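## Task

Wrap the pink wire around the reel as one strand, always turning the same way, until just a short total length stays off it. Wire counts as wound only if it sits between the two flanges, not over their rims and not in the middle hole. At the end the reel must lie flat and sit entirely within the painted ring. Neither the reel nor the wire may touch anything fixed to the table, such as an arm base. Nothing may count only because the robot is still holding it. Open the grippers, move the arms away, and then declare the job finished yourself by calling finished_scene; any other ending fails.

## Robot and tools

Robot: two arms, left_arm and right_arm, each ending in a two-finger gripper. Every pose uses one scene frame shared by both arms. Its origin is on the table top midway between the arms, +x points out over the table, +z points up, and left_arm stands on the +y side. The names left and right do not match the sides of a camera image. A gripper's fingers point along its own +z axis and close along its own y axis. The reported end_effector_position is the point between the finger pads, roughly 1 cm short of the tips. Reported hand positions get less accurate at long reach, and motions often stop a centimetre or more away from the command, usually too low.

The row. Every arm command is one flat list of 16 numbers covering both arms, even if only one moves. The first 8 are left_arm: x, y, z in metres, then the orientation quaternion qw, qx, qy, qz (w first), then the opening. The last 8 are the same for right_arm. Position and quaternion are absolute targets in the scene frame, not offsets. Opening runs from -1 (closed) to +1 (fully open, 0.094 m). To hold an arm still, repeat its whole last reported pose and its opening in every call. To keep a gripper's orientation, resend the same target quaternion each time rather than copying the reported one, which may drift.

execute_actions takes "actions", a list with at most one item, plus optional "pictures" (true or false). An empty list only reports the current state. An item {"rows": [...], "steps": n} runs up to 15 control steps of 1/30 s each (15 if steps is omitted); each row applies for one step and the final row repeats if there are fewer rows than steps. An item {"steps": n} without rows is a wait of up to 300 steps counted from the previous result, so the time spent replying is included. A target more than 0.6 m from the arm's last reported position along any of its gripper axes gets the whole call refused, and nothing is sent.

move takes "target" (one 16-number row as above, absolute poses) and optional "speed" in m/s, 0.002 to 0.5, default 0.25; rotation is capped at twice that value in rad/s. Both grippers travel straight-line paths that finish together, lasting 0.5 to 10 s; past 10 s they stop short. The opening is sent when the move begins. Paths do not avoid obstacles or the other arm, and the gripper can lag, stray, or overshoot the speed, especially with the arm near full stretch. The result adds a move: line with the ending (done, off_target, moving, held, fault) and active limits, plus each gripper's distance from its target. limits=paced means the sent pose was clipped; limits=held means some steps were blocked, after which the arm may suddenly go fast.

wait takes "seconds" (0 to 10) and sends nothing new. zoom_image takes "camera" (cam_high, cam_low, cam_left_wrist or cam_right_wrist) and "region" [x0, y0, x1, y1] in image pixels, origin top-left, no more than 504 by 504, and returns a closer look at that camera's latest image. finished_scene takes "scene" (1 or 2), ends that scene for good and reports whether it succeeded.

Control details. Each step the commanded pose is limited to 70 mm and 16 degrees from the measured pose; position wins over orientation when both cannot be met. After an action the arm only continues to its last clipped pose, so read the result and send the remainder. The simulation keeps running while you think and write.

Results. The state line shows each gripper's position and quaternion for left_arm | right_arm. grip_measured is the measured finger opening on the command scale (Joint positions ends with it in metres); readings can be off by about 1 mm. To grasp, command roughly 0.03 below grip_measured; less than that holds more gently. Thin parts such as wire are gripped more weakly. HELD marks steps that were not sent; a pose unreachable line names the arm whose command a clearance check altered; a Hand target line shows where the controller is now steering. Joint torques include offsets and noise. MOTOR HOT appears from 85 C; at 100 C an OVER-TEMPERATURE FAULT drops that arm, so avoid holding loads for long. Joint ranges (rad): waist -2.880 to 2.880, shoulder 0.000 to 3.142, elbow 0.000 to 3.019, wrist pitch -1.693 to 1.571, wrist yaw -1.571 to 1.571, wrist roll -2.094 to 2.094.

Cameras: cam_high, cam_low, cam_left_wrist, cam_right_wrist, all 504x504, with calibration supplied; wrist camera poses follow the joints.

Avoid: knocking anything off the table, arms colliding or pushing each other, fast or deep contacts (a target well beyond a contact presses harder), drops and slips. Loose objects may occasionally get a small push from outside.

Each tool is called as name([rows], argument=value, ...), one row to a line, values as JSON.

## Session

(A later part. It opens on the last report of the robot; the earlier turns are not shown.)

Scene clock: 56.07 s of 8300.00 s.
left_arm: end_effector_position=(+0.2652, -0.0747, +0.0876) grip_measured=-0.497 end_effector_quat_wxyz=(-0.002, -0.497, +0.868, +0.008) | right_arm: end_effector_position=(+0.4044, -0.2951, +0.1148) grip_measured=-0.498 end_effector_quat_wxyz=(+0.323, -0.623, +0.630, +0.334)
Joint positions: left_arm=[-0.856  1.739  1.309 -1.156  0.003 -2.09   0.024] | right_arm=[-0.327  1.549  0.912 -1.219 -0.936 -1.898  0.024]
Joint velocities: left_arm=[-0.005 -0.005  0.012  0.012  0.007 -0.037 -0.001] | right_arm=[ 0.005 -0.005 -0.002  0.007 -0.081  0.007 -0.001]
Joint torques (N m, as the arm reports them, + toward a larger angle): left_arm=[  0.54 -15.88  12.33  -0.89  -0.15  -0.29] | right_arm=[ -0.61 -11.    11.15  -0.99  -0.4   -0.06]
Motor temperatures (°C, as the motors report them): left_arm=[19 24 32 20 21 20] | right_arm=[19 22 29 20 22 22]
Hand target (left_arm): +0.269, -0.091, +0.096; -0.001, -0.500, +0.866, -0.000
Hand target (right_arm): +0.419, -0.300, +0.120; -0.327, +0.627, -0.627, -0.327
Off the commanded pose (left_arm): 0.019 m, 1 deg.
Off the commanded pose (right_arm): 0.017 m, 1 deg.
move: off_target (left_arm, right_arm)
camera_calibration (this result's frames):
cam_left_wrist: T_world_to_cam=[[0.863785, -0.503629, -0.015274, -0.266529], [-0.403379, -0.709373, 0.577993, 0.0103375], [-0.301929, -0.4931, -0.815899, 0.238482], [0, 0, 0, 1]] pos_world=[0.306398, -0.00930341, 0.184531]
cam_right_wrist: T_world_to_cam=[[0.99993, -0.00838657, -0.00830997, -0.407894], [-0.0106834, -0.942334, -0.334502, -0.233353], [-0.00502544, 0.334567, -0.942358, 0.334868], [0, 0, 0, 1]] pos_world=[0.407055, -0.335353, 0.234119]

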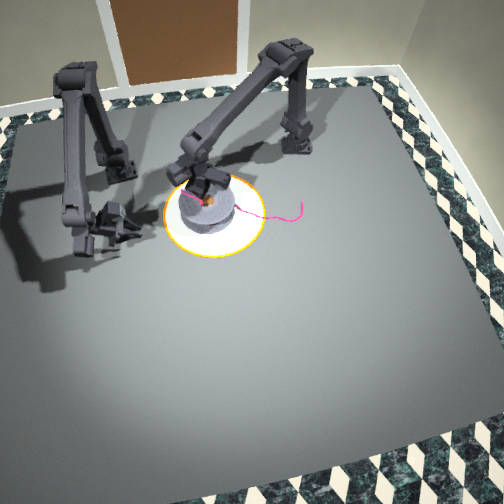

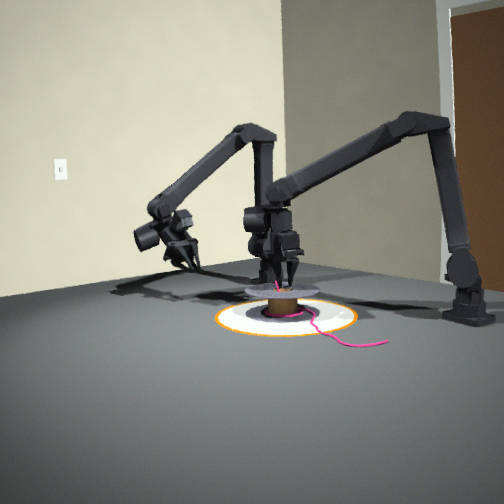

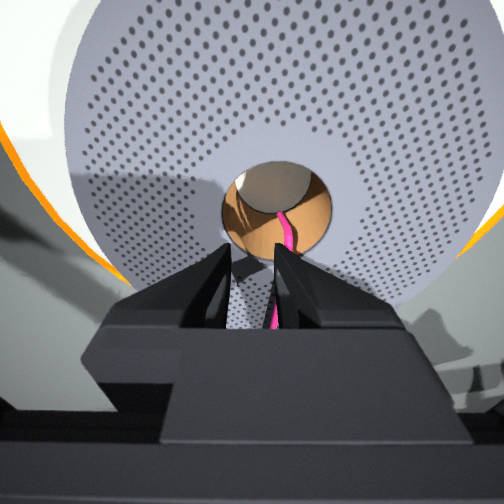

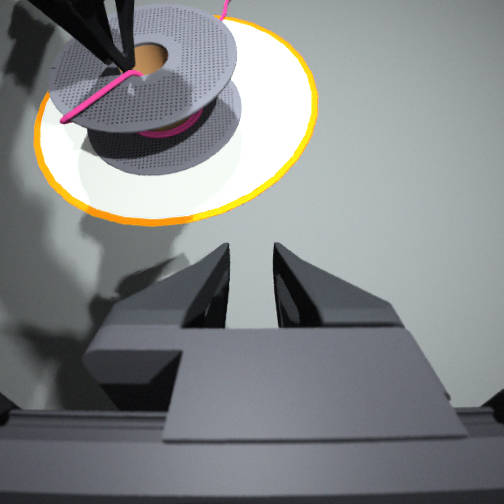

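move(target=[0.28,-0.03,0.2,0,0,1,0,-0.9,0.235,-0.17,0.14,0.419,-0.375,0.804,0.195,-0.5], speed=0.2)

Scene clock: 63.13 s of 8300.00 s.
left_arm: end_effector_position=(+0.2670, -0.0195, +0.1766) grip_measured=-0.897 end_effector_quat_wxyz=(-0.012, -0.003, +1.000, +0.019) | right_arm: end_effector_position=(+0.2389, -0.1686, +0.1423) grip_measured=-0.498 end_effector_quat_wxyz=(+0.417, -0.381, +0.803, +0.191)
Joint positions: left_arm=[-0.793  1.568  1.337 -1.385 -0.002 -0.993  0.005] | right_arm=[ 0.582  0.398  0.255 -0.482 -0.127 -0.105  0.024]
Joint velocities: left_arm=[-0.015  0.005 -0.022  0.012  0.007 -0.022 -0.   ] | right_arm=[-0.015  0.005  0.002 -0.012 -0.007  0.022  0.   ]
Joint torques (N m, as the arm reports them, + toward a larger angle): left_arm=[  2.42 -16.17  13.19  -0.89  -0.15   0.05] | right_arm=[ 1.01 -0.94  9.6   1.5   0.08  0.16]
Motor temperatures (°C, as the motors report them): left_arm=[19 24 33 20 21 20] | right_arm=[19 21 29 20 22 22]
Hand target (left_arm): +0.279, -0.027, +0.200; +0.001, -0.000, +1.000, -0.000
Hand target (right_arm): +0.235, -0.168, +0.137; +0.413, -0.380, +0.804, +0.194
Off the commanded pose (left_arm): 0.029 m, 3 deg.
Off the commanded pose (right_arm): 0.005 m, 1 deg.
After step 90, 0.83 s passed at rest.
move: off_target (left_arm)
camera_calibration (this result's frames):
cam_left_wrist: T_world_to_cam=[[0.00781403, -0.999211, -0.03895, -0.0158387], [-0.799475, -0.0296393, 0.599968, 0.11391], [-0.600649, 0.0264514, -0.799075, 0.425721], [0, 0, 0, 1]] pos_world=[0.346901, -0.0237109, 0.271224]
cam_right_wrist: T_world_to_cam=[[0.766646, -0.641724, 0.0211009, -0.296399], [-0.602509, -0.730377, -0.321765, 0.0686205], [0.221896, 0.233966, -0.946584, 0.247024], [0, 0, 0, 1]] pos_world=[0.213764, -0.197883, 0.262163]

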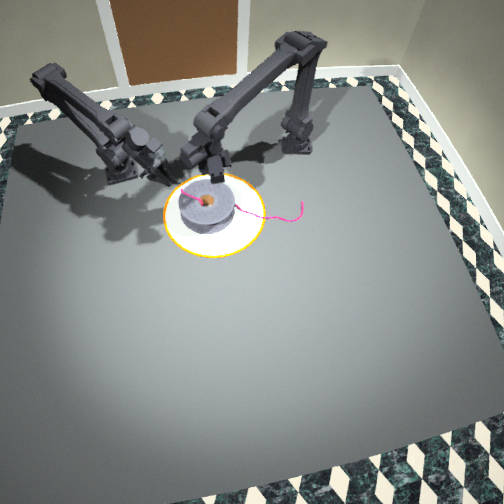

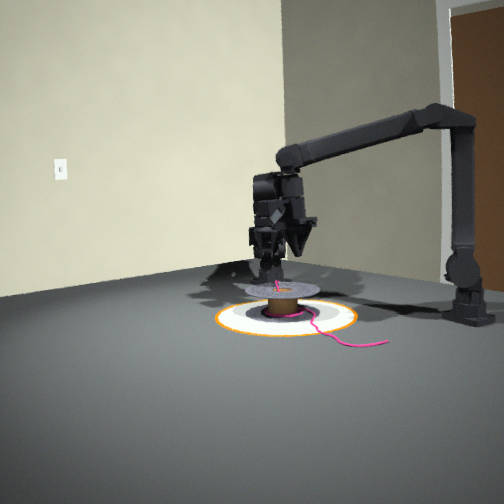

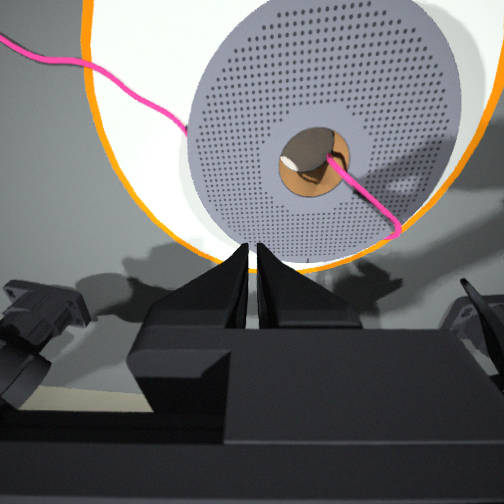

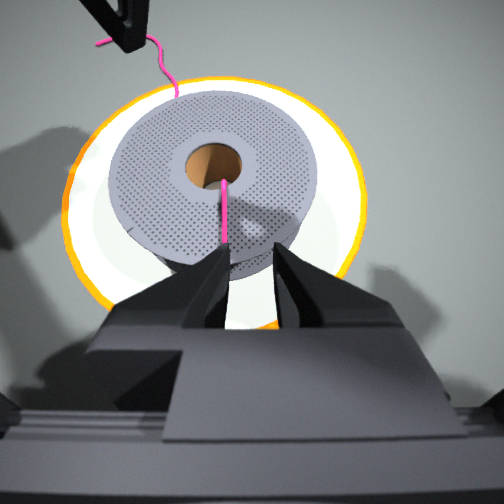

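move(target=[0.36,0.2,0.2,0,0,1,0,-0.5,0.258,-0.112,0.11,0.419,-0.375,0.804,0.195,-0.5], speed=0.2)

move(target=[0.36,0.2,0.2,0,0,1,0,-0.5,0.258,-0.112,0.084,0.419,-0.375,0.804,0.195,-0.5], speed=0.05)

Scene clock: 67.90 s of 8300.00 s.
left_arm: end_effector_position=(+0.3659, +0.1994, +0.2010) grip_measured=-0.503 end_effector_quat_wxyz=(+0.005, -0.009, +1.000, +0.003) | right_arm: end_effector_position=(+0.2616, -0.1158, +0.1112) grip_measured=-0.498 end_effector_quat_wxyz=(+0.417, -0.375, +0.806, +0.189)
Joint positions: left_arm=[-0.233  1.343  1.164 -1.385 -0.01  -0.446  0.023] | right_arm=[ 0.722  0.775  0.255 -0.1   -0.004 -0.012  0.024]
Joint velocities: left_arm=[-0.005 -0.015 -0.002 -0.012 -0.022  0.007 -0.001] | right_arm=[-0.015 -0.024 -0.002 -0.002 -0.081 -0.007  0.001]
Joint torques (N m, as the arm reports them, + toward a larger angle): left_arm=[  1.55 -12.31   7.8    0.14  -0.02   0.03] | right_arm=[ 1.29 -2.53  9.06  2.37  0.14  0.17]
Motor temperatures (°C, as the motors report them): left_arm=[19 24 34 20 21 20] | right_arm=[19 21 29 20 22 22]
Hand target (left_arm): +0.362, +0.201, +0.199; +0.004, +0.000, +1.000, +0.002
Hand target (right_arm): +0.259, -0.112, +0.110; +0.418, -0.375, +0.804, +0.195
Off the commanded pose (left_arm): 0.006 m, 1 deg.
Off the commanded pose (right_arm): 0.005 m, 1 deg.
move: done
camera_calibration (this result's frames):
cam_left_wrist: T_world_to_cam=[[0.0217247, -0.999745, -0.00617779, 0.191491], [-0.818916, -0.0213392, 0.573517, 0.195658], [-0.573502, -0.0074004, -0.819171, 0.499701], [0, 0, 0, 1]] pos_world=[0.442647, 0.199315, 0.298311]
cam_right_wrist: T_world_to_cam=[[0.757305, -0.652827, 0.0175005, -0.277721], [-0.614116, -0.721003, -0.320963, 0.114876], [0.222151, 0.232319, -0.94693, 0.199997], [0, 0, 0, 1]] pos_world=[0.236437, -0.14494, 0.231114]

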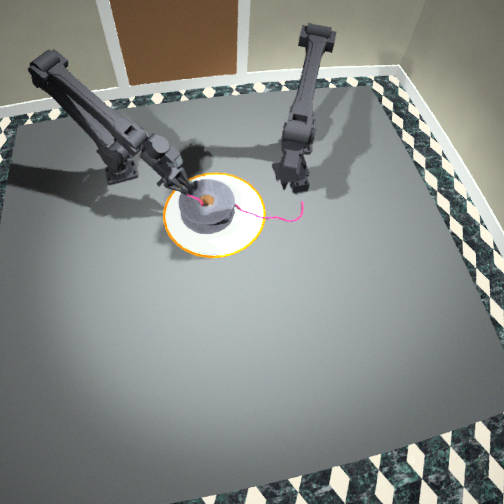

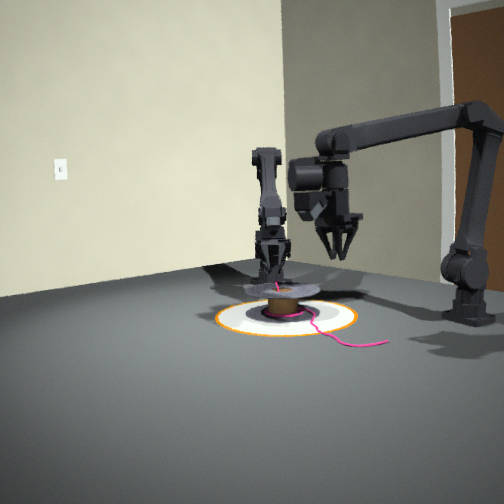

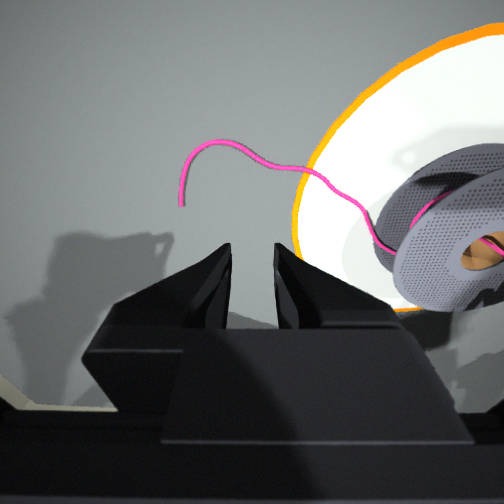

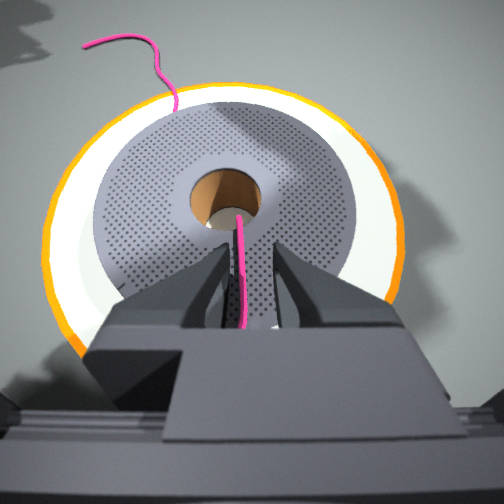

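Scene clock: 68.77 s of 8300.00 s.
left_arm: end_effector_position=(+0.3656, +0.1986, +0.2010) grip_measured=-0.503 end_effector_quat_wxyz=(+0.004, -0.008, +1.000, +0.001) | right_arm: end_effector_position=(+0.2626, -0.1142, +0.0878) grip_measured=-0.498 end_effector_quat_wxyz=(+0.420, -0.373, +0.805, +0.190)
Joint positions: left_arm=[-0.233  1.343  1.164 -1.385 -0.005 -0.444  0.023] | right_arm=[ 0.724  0.87   0.209  0.048 -0.001 -0.01   0.024]
Joint velocities: left_arm=[ 0.005 -0.005 -0.007 -0.007  0.051 -0.007  0.001] | right_arm=[ 0.015 -0.005 -0.002  0.032 -0.007  0.007 -0.   ]
Joint torques (N m, as the arm reports them, + toward a larger angle): left_arm=[  1.36 -12.45   7.84  -0.19   0.06   0.05] | right_arm=[ 1.4  -2.77  7.92  2.37  0.14  0.17]
Motor temperatures (°C, as the motors report them): left_arm=[19 24 34 20 21 20] | right_arm=[19 21 29 20 22 22]
Hand target (left_arm): +0.360, +0.200, +0.200; -0.000, -0.000, +1.000, +0.000
Hand target (right_arm): +0.258, -0.112, +0.084; +0.419, -0.375, +0.804, +0.195
Off the commanded pose (left_arm): 0.006 m, 1 deg.
Off the commanded pose (right_arm): 0.006 m, 1 deg.
move: done
camera_calibration (this result's frames):
cam_left_wrist: T_world_to_cam=[[0.0197768, -0.999803, -0.0017263, 0.190552], [-0.817768, -0.0171694, 0.575292, 0.19375], [-0.575209, -0.00996574, -0.817946, 0.500375], [0, 0, 0, 1]] pos_world=[0.442494, 0.198827, 0.298146]
cam_right_wrist: T_world_to_cam=[[0.756477, -0.653789, 0.0174067, -0.276838], [-0.613426, -0.718503, -0.327814, 0.109822], [0.226828, 0.237306, -0.944582, 0.17635], [0, 0, 0, 1]] pos_world=[0.236789, -0.143935, 0.207397]

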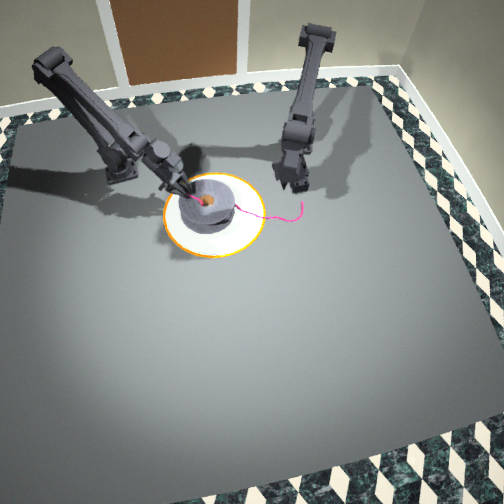

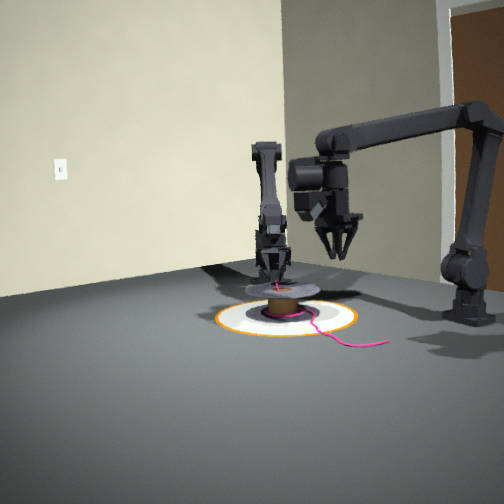

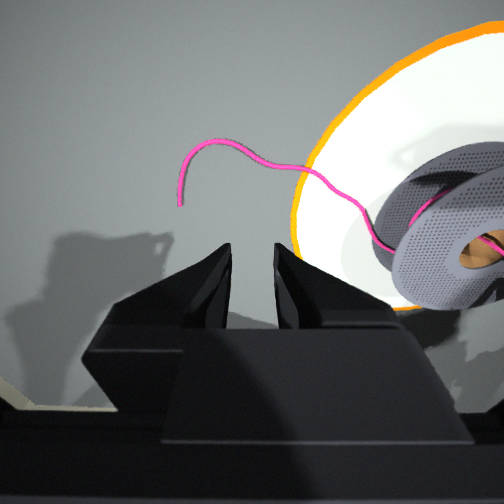

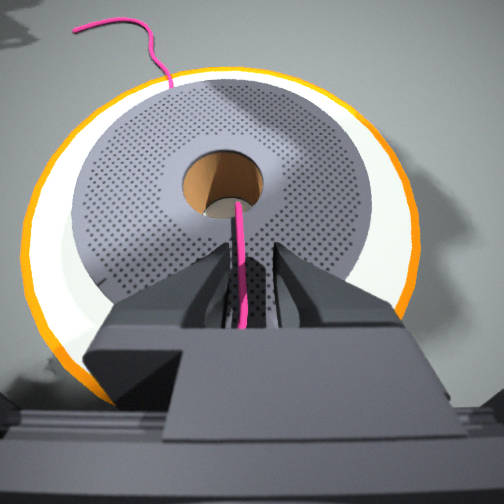

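move(target=[0.36,0.2,0.2,0,0,1,0,-0.5,0.258,-0.112,0.083,0.419,-0.375,0.804,0.195,-1])

move(target=[0.36,0.2,0.2,0,0,1,0,-0.5,0.255,-0.125,0.135,0.419,-0.375,0.804,0.195,-1], speed=0.08)

Scene clock: 72.20 s of 8300.00 s.
left_arm: end_effector_position=(+0.3655, +0.1986, +0.2010) grip_measured=-0.503 end_effector_quat_wxyz=(+0.004, -0.008, +1.000, +0.001) | right_arm: end_effector_position=(+0.2630, -0.1136, +0.0888) grip_measured=-0.996 end_effector_quat_wxyz=(+0.422, -0.373, +0.804, +0.191)
Joint positions: left_arm=[-0.233  1.343  1.164 -1.385 -0.004 -0.443  0.023] | right_arm=[ 0.724  0.87   0.209  0.053 -0.001 -0.009  0.   ]
Joint velocities: left_arm=[-0.005  0.015 -0.007 -0.002  0.022  0.037  0.   ] | right_arm=[-0.015  0.015 -0.007 -0.007  0.022  0.007  0.   ]
Joint torques (N m, as the arm reports them, + toward a larger angle): left_arm=[  1.35 -12.46   7.83  -0.19   0.05   0.06] | right_arm=[ 1.4  -2.52  7.74  2.39  0.14  0.16]
Motor temperatures (°C, as the motors report them): left_arm=[19 24 33 20 21 20] | right_arm=[19 21 29 20 22 22]
Hand target (left_arm): +0.360, +0.200, +0.200; -0.000, +0.000, +1.000, +0.000
Hand target (right_arm): +0.258, -0.112, +0.083; +0.419, -0.375, +0.804, +0.195
Off the commanded pose (left_arm): 0.006 m, 1 deg.
Off the commanded pose (right_arm): 0.008 m, 1 deg.
move: done
camera_calibration (this result's frames):
cam_left_wrist: T_world_to_cam=[[0.0190113, -0.999818, -0.00138833, 0.190708], [-0.817689, -0.0163472, 0.575428, 0.193508], [-0.575346, -0.00980439, -0.817851, 0.500358], [0, 0, 0, 1]] pos_world=[0.442483, 0.198742, 0.298133]
cam_right_wrist: T_world_to_cam=[[0.756282, -0.654022, 0.0170906, -0.276803], [-0.612591, -0.717062, -0.332497, 0.11117], [0.229715, 0.240992, -0.94295, 0.176579], [0, 0, 0, 1]] pos_world=[0.23688, -0.143873, 0.208199]

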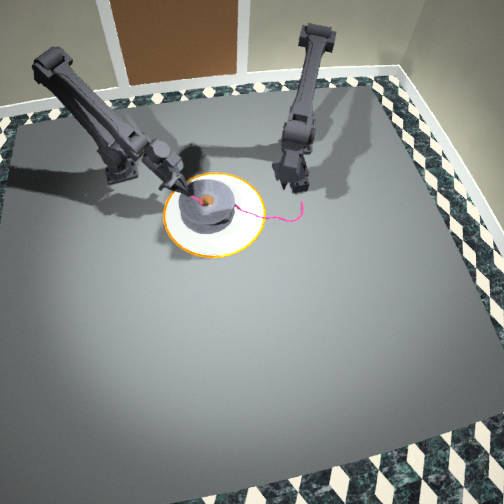

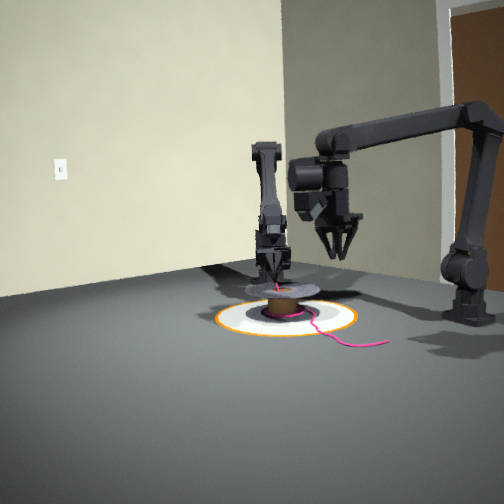

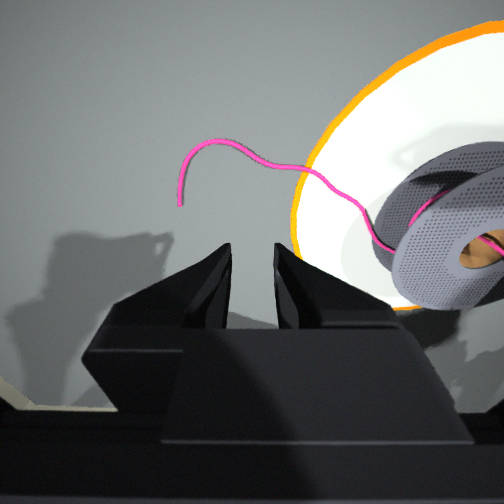

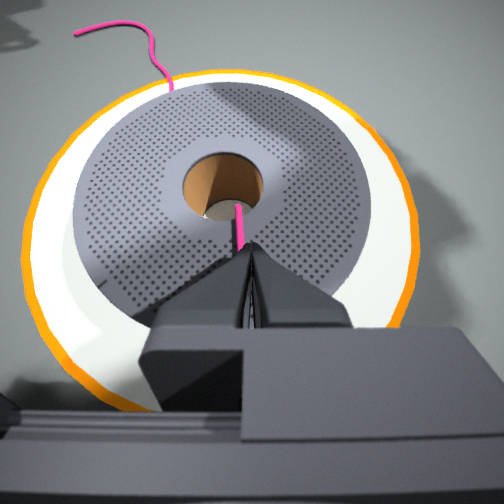

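Scene clock: 73.20 s of 8300.00 s.
left_arm: end_effector_position=(+0.3655, +0.1986, +0.2010) grip_measured=-0.503 end_effector_quat_wxyz=(+0.004, -0.008, +1.000, +0.001) | right_arm: end_effector_position=(+0.2403, -0.1348, +0.1030) grip_measured=-0.996 end_effector_quat_wxyz=(+0.395, -0.382, +0.814, +0.189)
Joint positions: left_arm=[-0.233  1.343  1.164 -1.385 -0.004 -0.443  0.023] | right_arm=[ 0.724  0.648  0.22  -0.235 -0.02  -0.009  0.   ]
Joint velocities: left_arm=[ 0.005 -0.005 -0.007 -0.012 -0.022 -0.022  0.001] | right_arm=[-0.005 -0.015  0.012 -0.022  0.066 -0.037 -0.   ]
Joint torques (N m, as the arm reports them, + toward a larger angle): left_arm=[  1.36 -12.46   7.84  -0.2    0.05   0.05] | right_arm=[-1.51 -2.65 15.26  1.12 -0.06 -0.04]
Motor temperatures (°C, as the motors report them): left_arm=[19 24 33 20 21 20] | right_arm=[19 21 29 20 22 22]
Hand target (left_arm): +0.360, +0.200, +0.200; -0.000, -0.000, +1.000, +0.000
Hand target (right_arm): +0.254, -0.126, +0.135; +0.419, -0.375, +0.804, +0.195
Off the commanded pose (left_arm): 0.006 m, 1 deg.
Off the commanded pose (right_arm): 0.037 m, 3 deg.
move: off_target (right_arm)
camera_calibration (this result's frames):
cam_left_wrist: T_world_to_cam=[[0.0190113, -0.999818, -0.00138833, 0.190708], [-0.817689, -0.0163472, 0.575428, 0.193508], [-0.575346, -0.00980439, -0.817851, 0.500358], [0, 0, 0, 1]] pos_world=[0.442483, 0.198742, 0.298133]
cam_right_wrist: T_world_to_cam=[[0.766933, -0.641706, 0.00512775, -0.273395], [-0.615089, -0.737353, -0.279243, 0.0791638], [0.182973, 0.211007, -0.960207, 0.209305], [0, 0, 0, 1]] pos_world=[0.220072, -0.161232, 0.224483]

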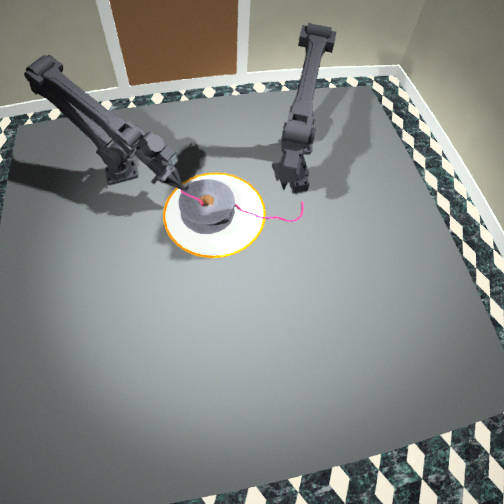

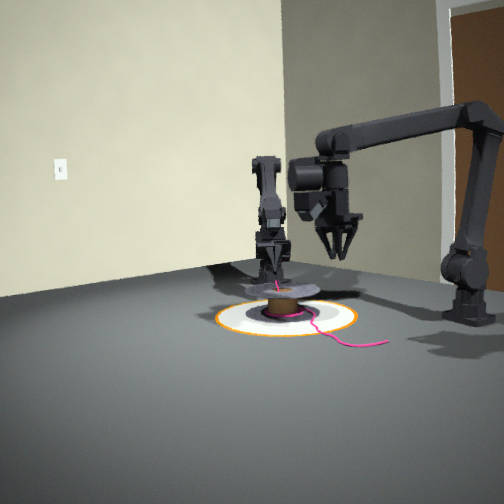

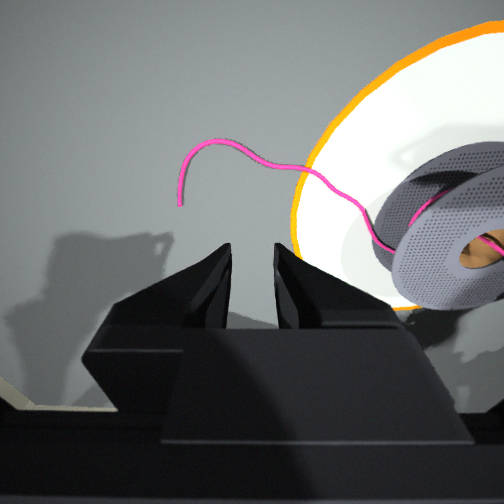

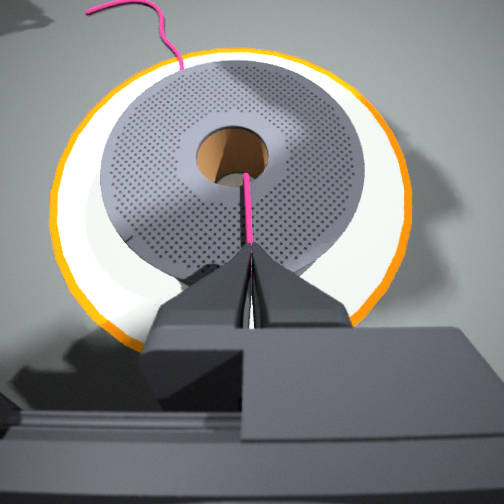

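Missed; go lower.

move(target=[0.36,0.2,0.2,0,0,1,0,-0.5,0.255,-0.11,0.073,0.419,-0.375,0.804,0.195,-0.5], speed=0.05)

move(target=[0.36,0.2,0.2,0,0,1,0,-0.5,0.255,-0.11,0.073,0.419,-0.375,0.804,0.195,-1])

Scene clock: 76.40 s of 8300.00 s.
left_arm: end_effector_position=(+0.3655, +0.1986, +0.2010) grip_measured=-0.503 end_effector_quat_wxyz=(+0.004, -0.008, +1.000, +0.001) | right_arm: end_effector_position=(+0.2611, -0.1107, +0.0798) grip_measured=-0.502 end_effector_quat_wxyz=(+0.423, -0.373, +0.803, +0.192)
Joint positions: left_arm=[-0.233  1.343  1.164 -1.385 -0.004 -0.443  0.023] | right_arm=[ 0.742  0.916  0.193  0.119  0.014 -0.     0.023]
Joint velocities: left_arm=[-0.034  0.015 -0.002  0.002 -0.11  -0.066  0.   ] | right_arm=[ 0.005 -0.005 -0.022 -0.017 -0.095 -0.007  0.001]
Joint torques (N m, as the arm reports them, + toward a larger angle): left_arm=[  1.34 -12.46   7.83  -0.2    0.05   0.05] | right_arm=[ 1.4  -2.69  7.27  2.33  0.16  0.16]
Motor temperatures (°C, as the motors report them): left_arm=[19 23 33 20 21 20] | right_arm=[19 21 30 20 22 22]
Hand target (left_arm): +0.360, +0.200, +0.200; -0.000, -0.000, +1.000, +0.000
Hand target (right_arm): +0.255, -0.110, +0.073; +0.419, -0.375, +0.804, +0.194
Off the commanded pose (left_arm): 0.006 m, 1 deg.
Off the commanded pose (right_arm): 0.009 m, 1 deg.
move: done
camera_calibration (this result's frames):
cam_left_wrist: T_world_to_cam=[[0.0190113, -0.999818, -0.00138833, 0.190708], [-0.817689, -0.0163472, 0.575428, 0.193508], [-0.575346, -0.00980439, -0.817851, 0.500358], [0, 0, 0, 1]] pos_world=[0.442483, 0.198742, 0.298133]
cam_right_wrist: T_world_to_cam=[[0.756507, -0.653744, 0.0177873, -0.273364], [-0.611351, -0.716586, -0.335791, 0.109135], [0.232267, 0.243154, -0.941769, 0.167338], [0, 0, 0, 1]] pos_world=[0.234654, -0.141194, 0.199103]

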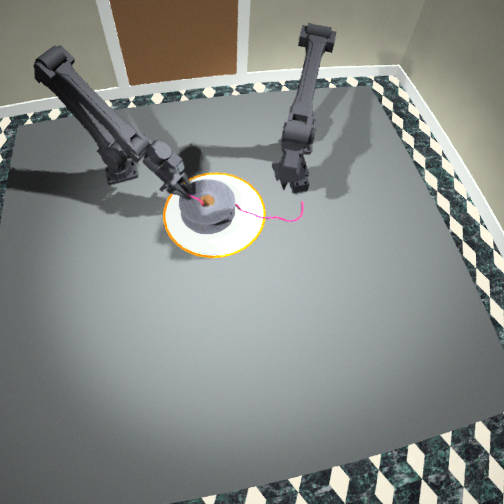

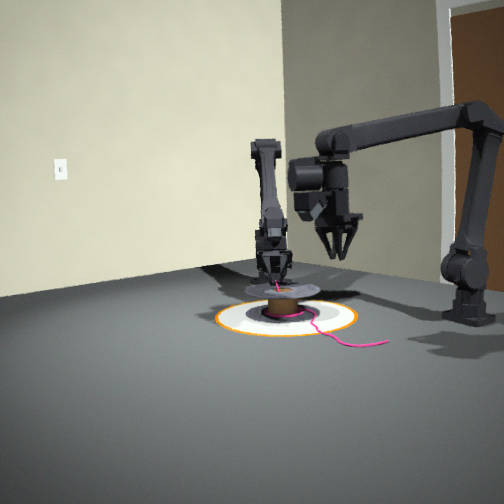

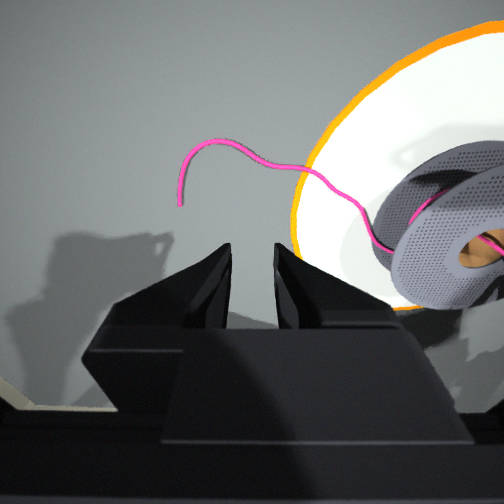

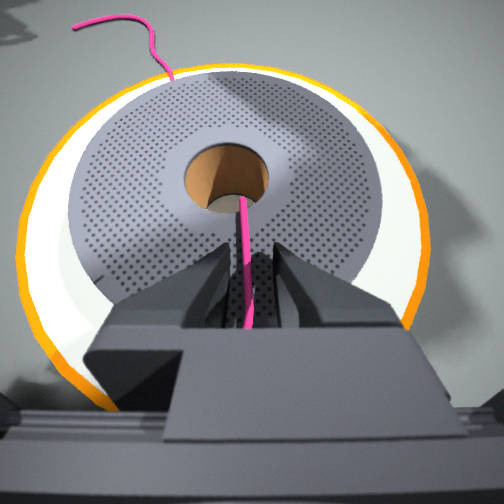

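Scene clock: 77.10 s of 8300.00 s.
left_arm: end_effector_position=(+0.3655, +0.1986, +0.2010) grip_measured=-0.503 end_effector_quat_wxyz=(+0.004, -0.008, +1.000, +0.001) | right_arm: end_effector_position=(+0.2608, -0.1105, +0.0798) grip_measured=-0.968 end_effector_quat_wxyz=(+0.423, -0.373, +0.803, +0.192)
Joint positions: left_arm=[-0.233  1.343  1.164 -1.385 -0.004 -0.443  0.023] | right_arm=[0.743 0.916 0.193 0.119 0.014 0.001 0.002]
Joint velocities: left_arm=[-0.015 -0.005  0.002  0.007 -0.051 -0.022 -0.   ] | right_arm=[-0.005 -0.005 -0.002  0.002  0.022  0.007  0.001]
Joint torques (N m, as the arm reports them, + toward a larger angle): left_arm=[  1.38 -12.43   7.84  -0.18   0.05   0.05] | right_arm=[ 1.41 -2.83  7.19  2.32  0.15  0.16]
Motor temperatures (°C, as the motors report them): left_arm=[19 23 33 20 21 20] | right_arm=[19 21 30 20 22 22]
Hand target (left_arm): +0.360, +0.200, +0.200; -0.000, -0.000, +1.000, +0.000
Hand target (right_arm): +0.255, -0.110, +0.073; +0.419, -0.375, +0.804, +0.195
Off the commanded pose (left_arm): 0.006 m, 1 deg.
Off the commanded pose (right_arm): 0.009 m, 1 deg.
move: done
camera_calibration (this result's frames):
cam_left_wrist: T_world_to_cam=[[0.0190113, -0.999818, -0.00138833, 0.190708], [-0.817689, -0.0163472, 0.575428, 0.193508], [-0.575346, -0.00980439, -0.817851, 0.500358], [0, 0, 0, 1]] pos_world=[0.442483, 0.198742, 0.298133]
cam_right_wrist: T_world_to_cam=[[0.756675, -0.653562, 0.0172789, -0.272969], [-0.611301, -0.716624, -0.3358, 0.109117], [0.231849, 0.243529, -0.941775, 0.167498], [0, 0, 0, 1]] pos_world=[0.234418, -0.140997, 0.199103]

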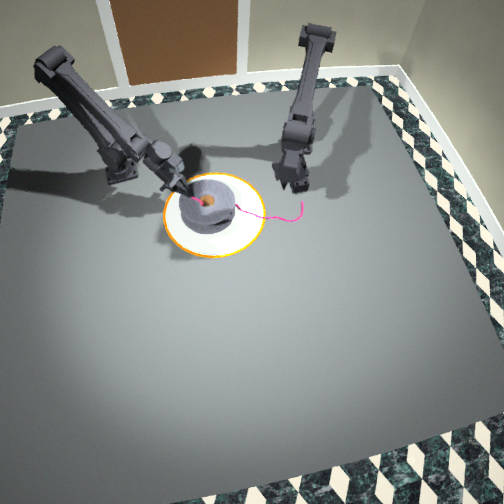

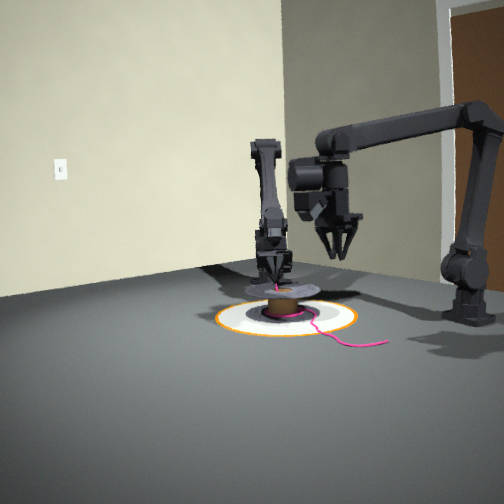

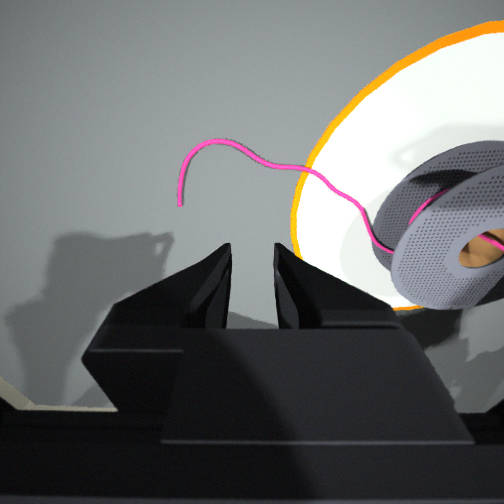

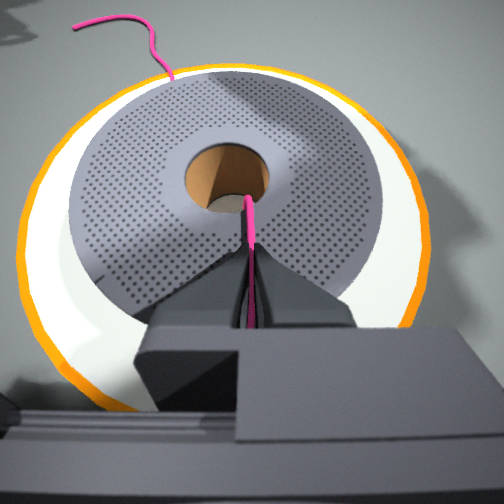

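move(target=[0.36,0.2,0.2,0,0,1,0,-0.5,0.27,-0.108,0.15,0.419,-0.375,0.804,0.195,-1], speed=0.08)

move(target=[0.33,0.1,0.2,0,0,1,0,-0.9,0.27,-0.19,0.12,0.462,0,0.887,0,-1], speed=0.12)

Scene clock: 80.60 s of 8300.00 s.
left_arm: end_effector_position=(+0.3655, +0.1986, +0.2010) grip_measured=-0.503 end_effector_quat_wxyz=(+0.004, -0.008, +1.000, +0.001) | right_arm: end_effector_position=(+0.2534, -0.1195, +0.1145) grip_measured=-0.968 end_effector_quat_wxyz=(+0.391, -0.382, +0.816, +0.188)
Joint positions: left_arm=[-0.233  1.343  1.164 -1.385 -0.004 -0.443  0.023] | right_arm=[ 0.724  0.736  0.283 -0.222 -0.021 -0.007  0.002]
Joint velocities: left_arm=[-0.015 -0.015 -0.012 -0.007  0.037 -0.007  0.   ] | right_arm=[-0.015 -0.005  0.012 -0.007 -0.066  0.051  0.   ]
Joint torques (N m, as the arm reports them, + toward a larger angle): left_arm=[  1.37 -12.48   7.84  -0.19   0.05   0.05] | right_arm=[-1.56 -3.99 15.42  1.22 -0.05 -0.06]
Motor temperatures (°C, as the motors report them): left_arm=[19 23 32 20 21 20] | right_arm=[19 21 30 20 22 22]
Hand target (left_arm): +0.360, +0.200, +0.200; -0.000, -0.000, +1.000, +0.000
Hand target (right_arm): +0.268, -0.110, +0.150; +0.419, -0.375, +0.804, +0.195
Off the commanded pose (left_arm): 0.006 m, 1 deg.
Off the commanded pose (right_arm): 0.041 m, 4 deg.
move: off_target (right_arm)
camera_calibration (this result's frames):
cam_left_wrist: T_world_to_cam=[[0.0190113, -0.999818, -0.00138833, 0.190708], [-0.817689, -0.0163472, 0.575428, 0.193508], [-0.575346, -0.00980439, -0.817851, 0.500358], [0, 0, 0, 1]] pos_world=[0.442483, 0.198742, 0.298133]
cam_right_wrist: T_world_to_cam=[[0.766593, -0.642126, 0.00299633, -0.273354], [-0.617849, -0.738864, -0.268965, 0.101088], [0.174924, 0.204336, -0.963145, 0.216236], [0, 0, 0, 1]] pos_world=[0.234184, -0.145022, 0.236275]

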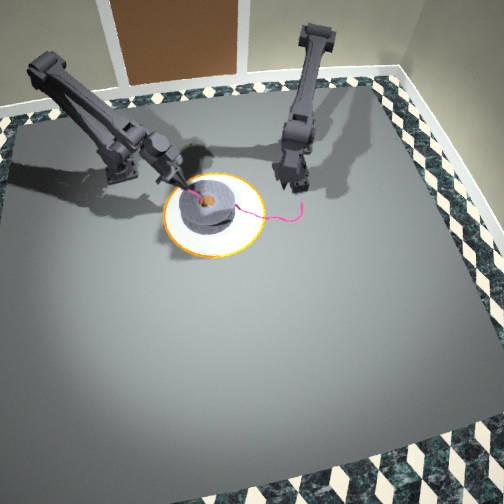

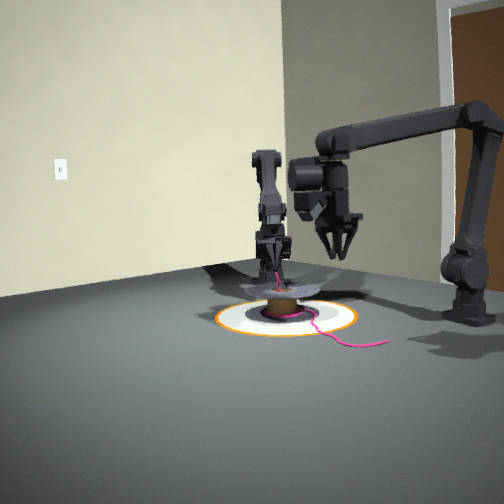

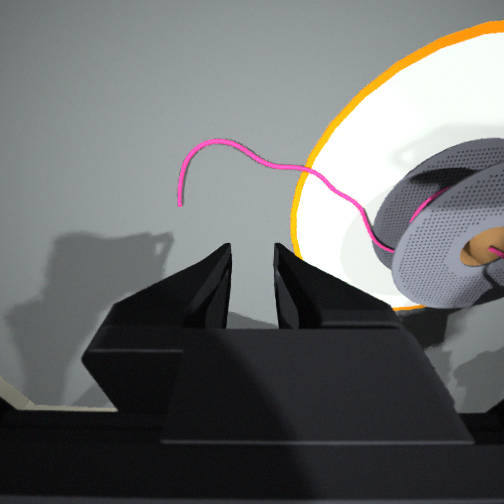

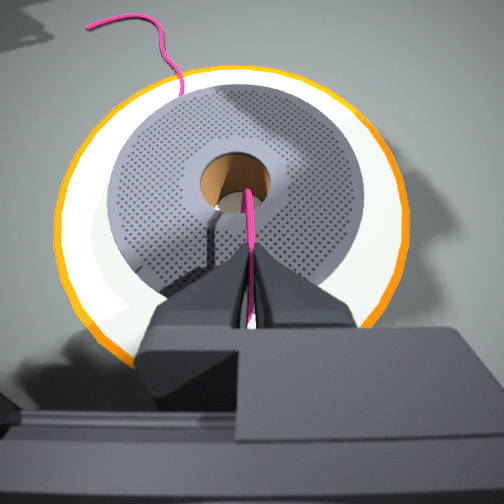

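Scene clock: 84.73 s of 8300.00 s.
left_arm: end_effector_position=(+0.3173, +0.1154, +0.1859) grip_measured=-0.897 end_effector_quat_wxyz=(-0.014, +0.003, +1.000, +0.010) | right_arm: end_effector_position=(+0.2645, -0.2080, +0.0995) grip_measured=-0.968 end_effector_quat_wxyz=(+0.451, -0.005, +0.892, -0.018)
Joint positions: left_arm=[-0.483  1.385  1.164 -1.385  0.002 -0.673  0.005] | right_arm=[ 0.976  0.817  0.305 -0.547  0.823  0.872  0.002]
Joint velocities: left_arm=[-0.005 -0.005 -0.007 -0.007  0.007  0.022 -0.001] | right_arm=[-0.015 -0.005  0.012 -0.012 -0.007  0.022 -0.   ]
Joint torques (N m, as the arm reports them, + toward a larger angle): left_arm=[  0.52 -10.65  13.47  -0.28   0.03  -0.28] | right_arm=[ 1.42 -2.11 13.78  0.3   0.66  0.14]
Motor temperatures (°C, as the motors report them): left_arm=[19 23 33 20 21 20] | right_arm=[19 21 30 20 22 22]
Hand target (left_arm): +0.328, +0.100, +0.200; -0.002, +0.000, +1.000, -0.002
Hand target (right_arm): +0.269, -0.191, +0.119; +0.458, +0.000, +0.889, -0.002
Off the commanded pose (left_arm): 0.024 m, 2 deg.
Off the commanded pose (right_arm): 0.028 m, 3 deg.
move: off_target (left_arm, right_arm)
camera_calibration (this result's frames):
cam_left_wrist: T_world_to_cam=[[-0.00227399, -0.999769, -0.0213778, 0.118943], [-0.796449, -0.0111165, 0.604604, 0.148577], [-0.604702, 0.0184012, -0.796239, 0.461471], [0, 0, 0, 1]] pos_world=[0.397657, 0.112076, 0.280154]
cam_right_wrist: T_world_to_cam=[[-0.0142732, -0.998826, 0.0462937, -0.210636], [-0.951999, -0.000583116, -0.3061, 0.284206], [0.305767, -0.0484405, -0.950873, 0.129548], [0, 0, 0, 1]] pos_world=[0.227946, -0.203947, 0.21993]

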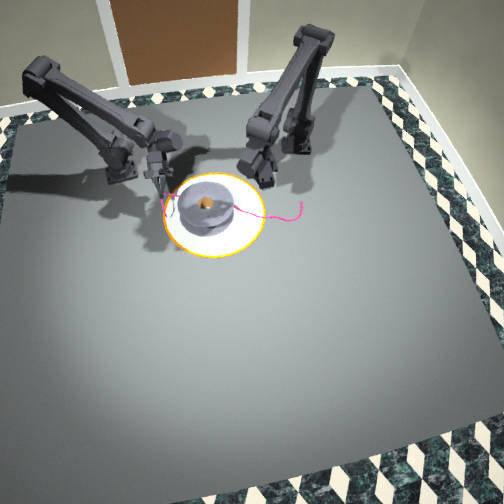

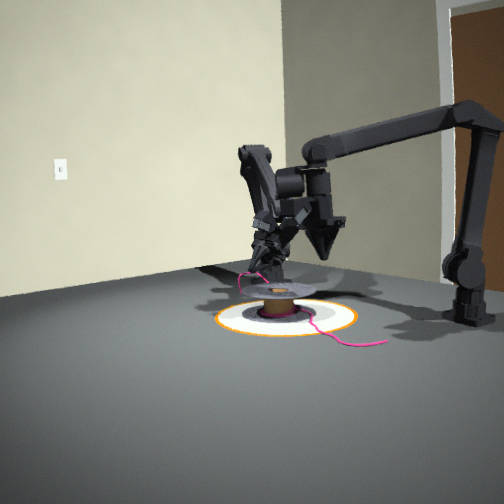

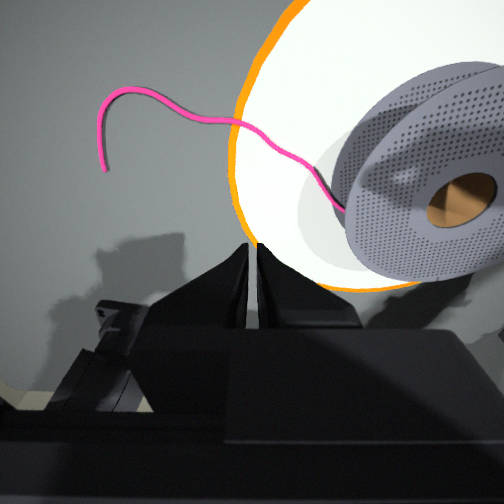

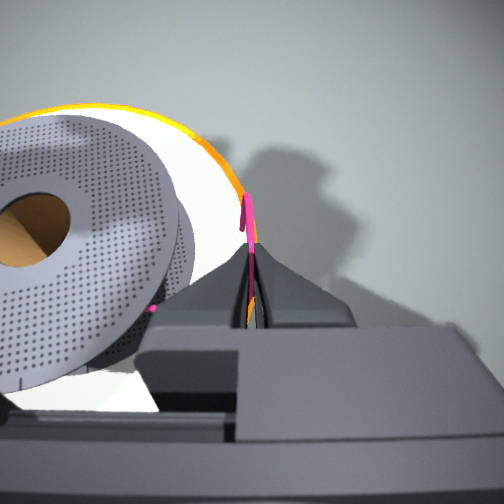

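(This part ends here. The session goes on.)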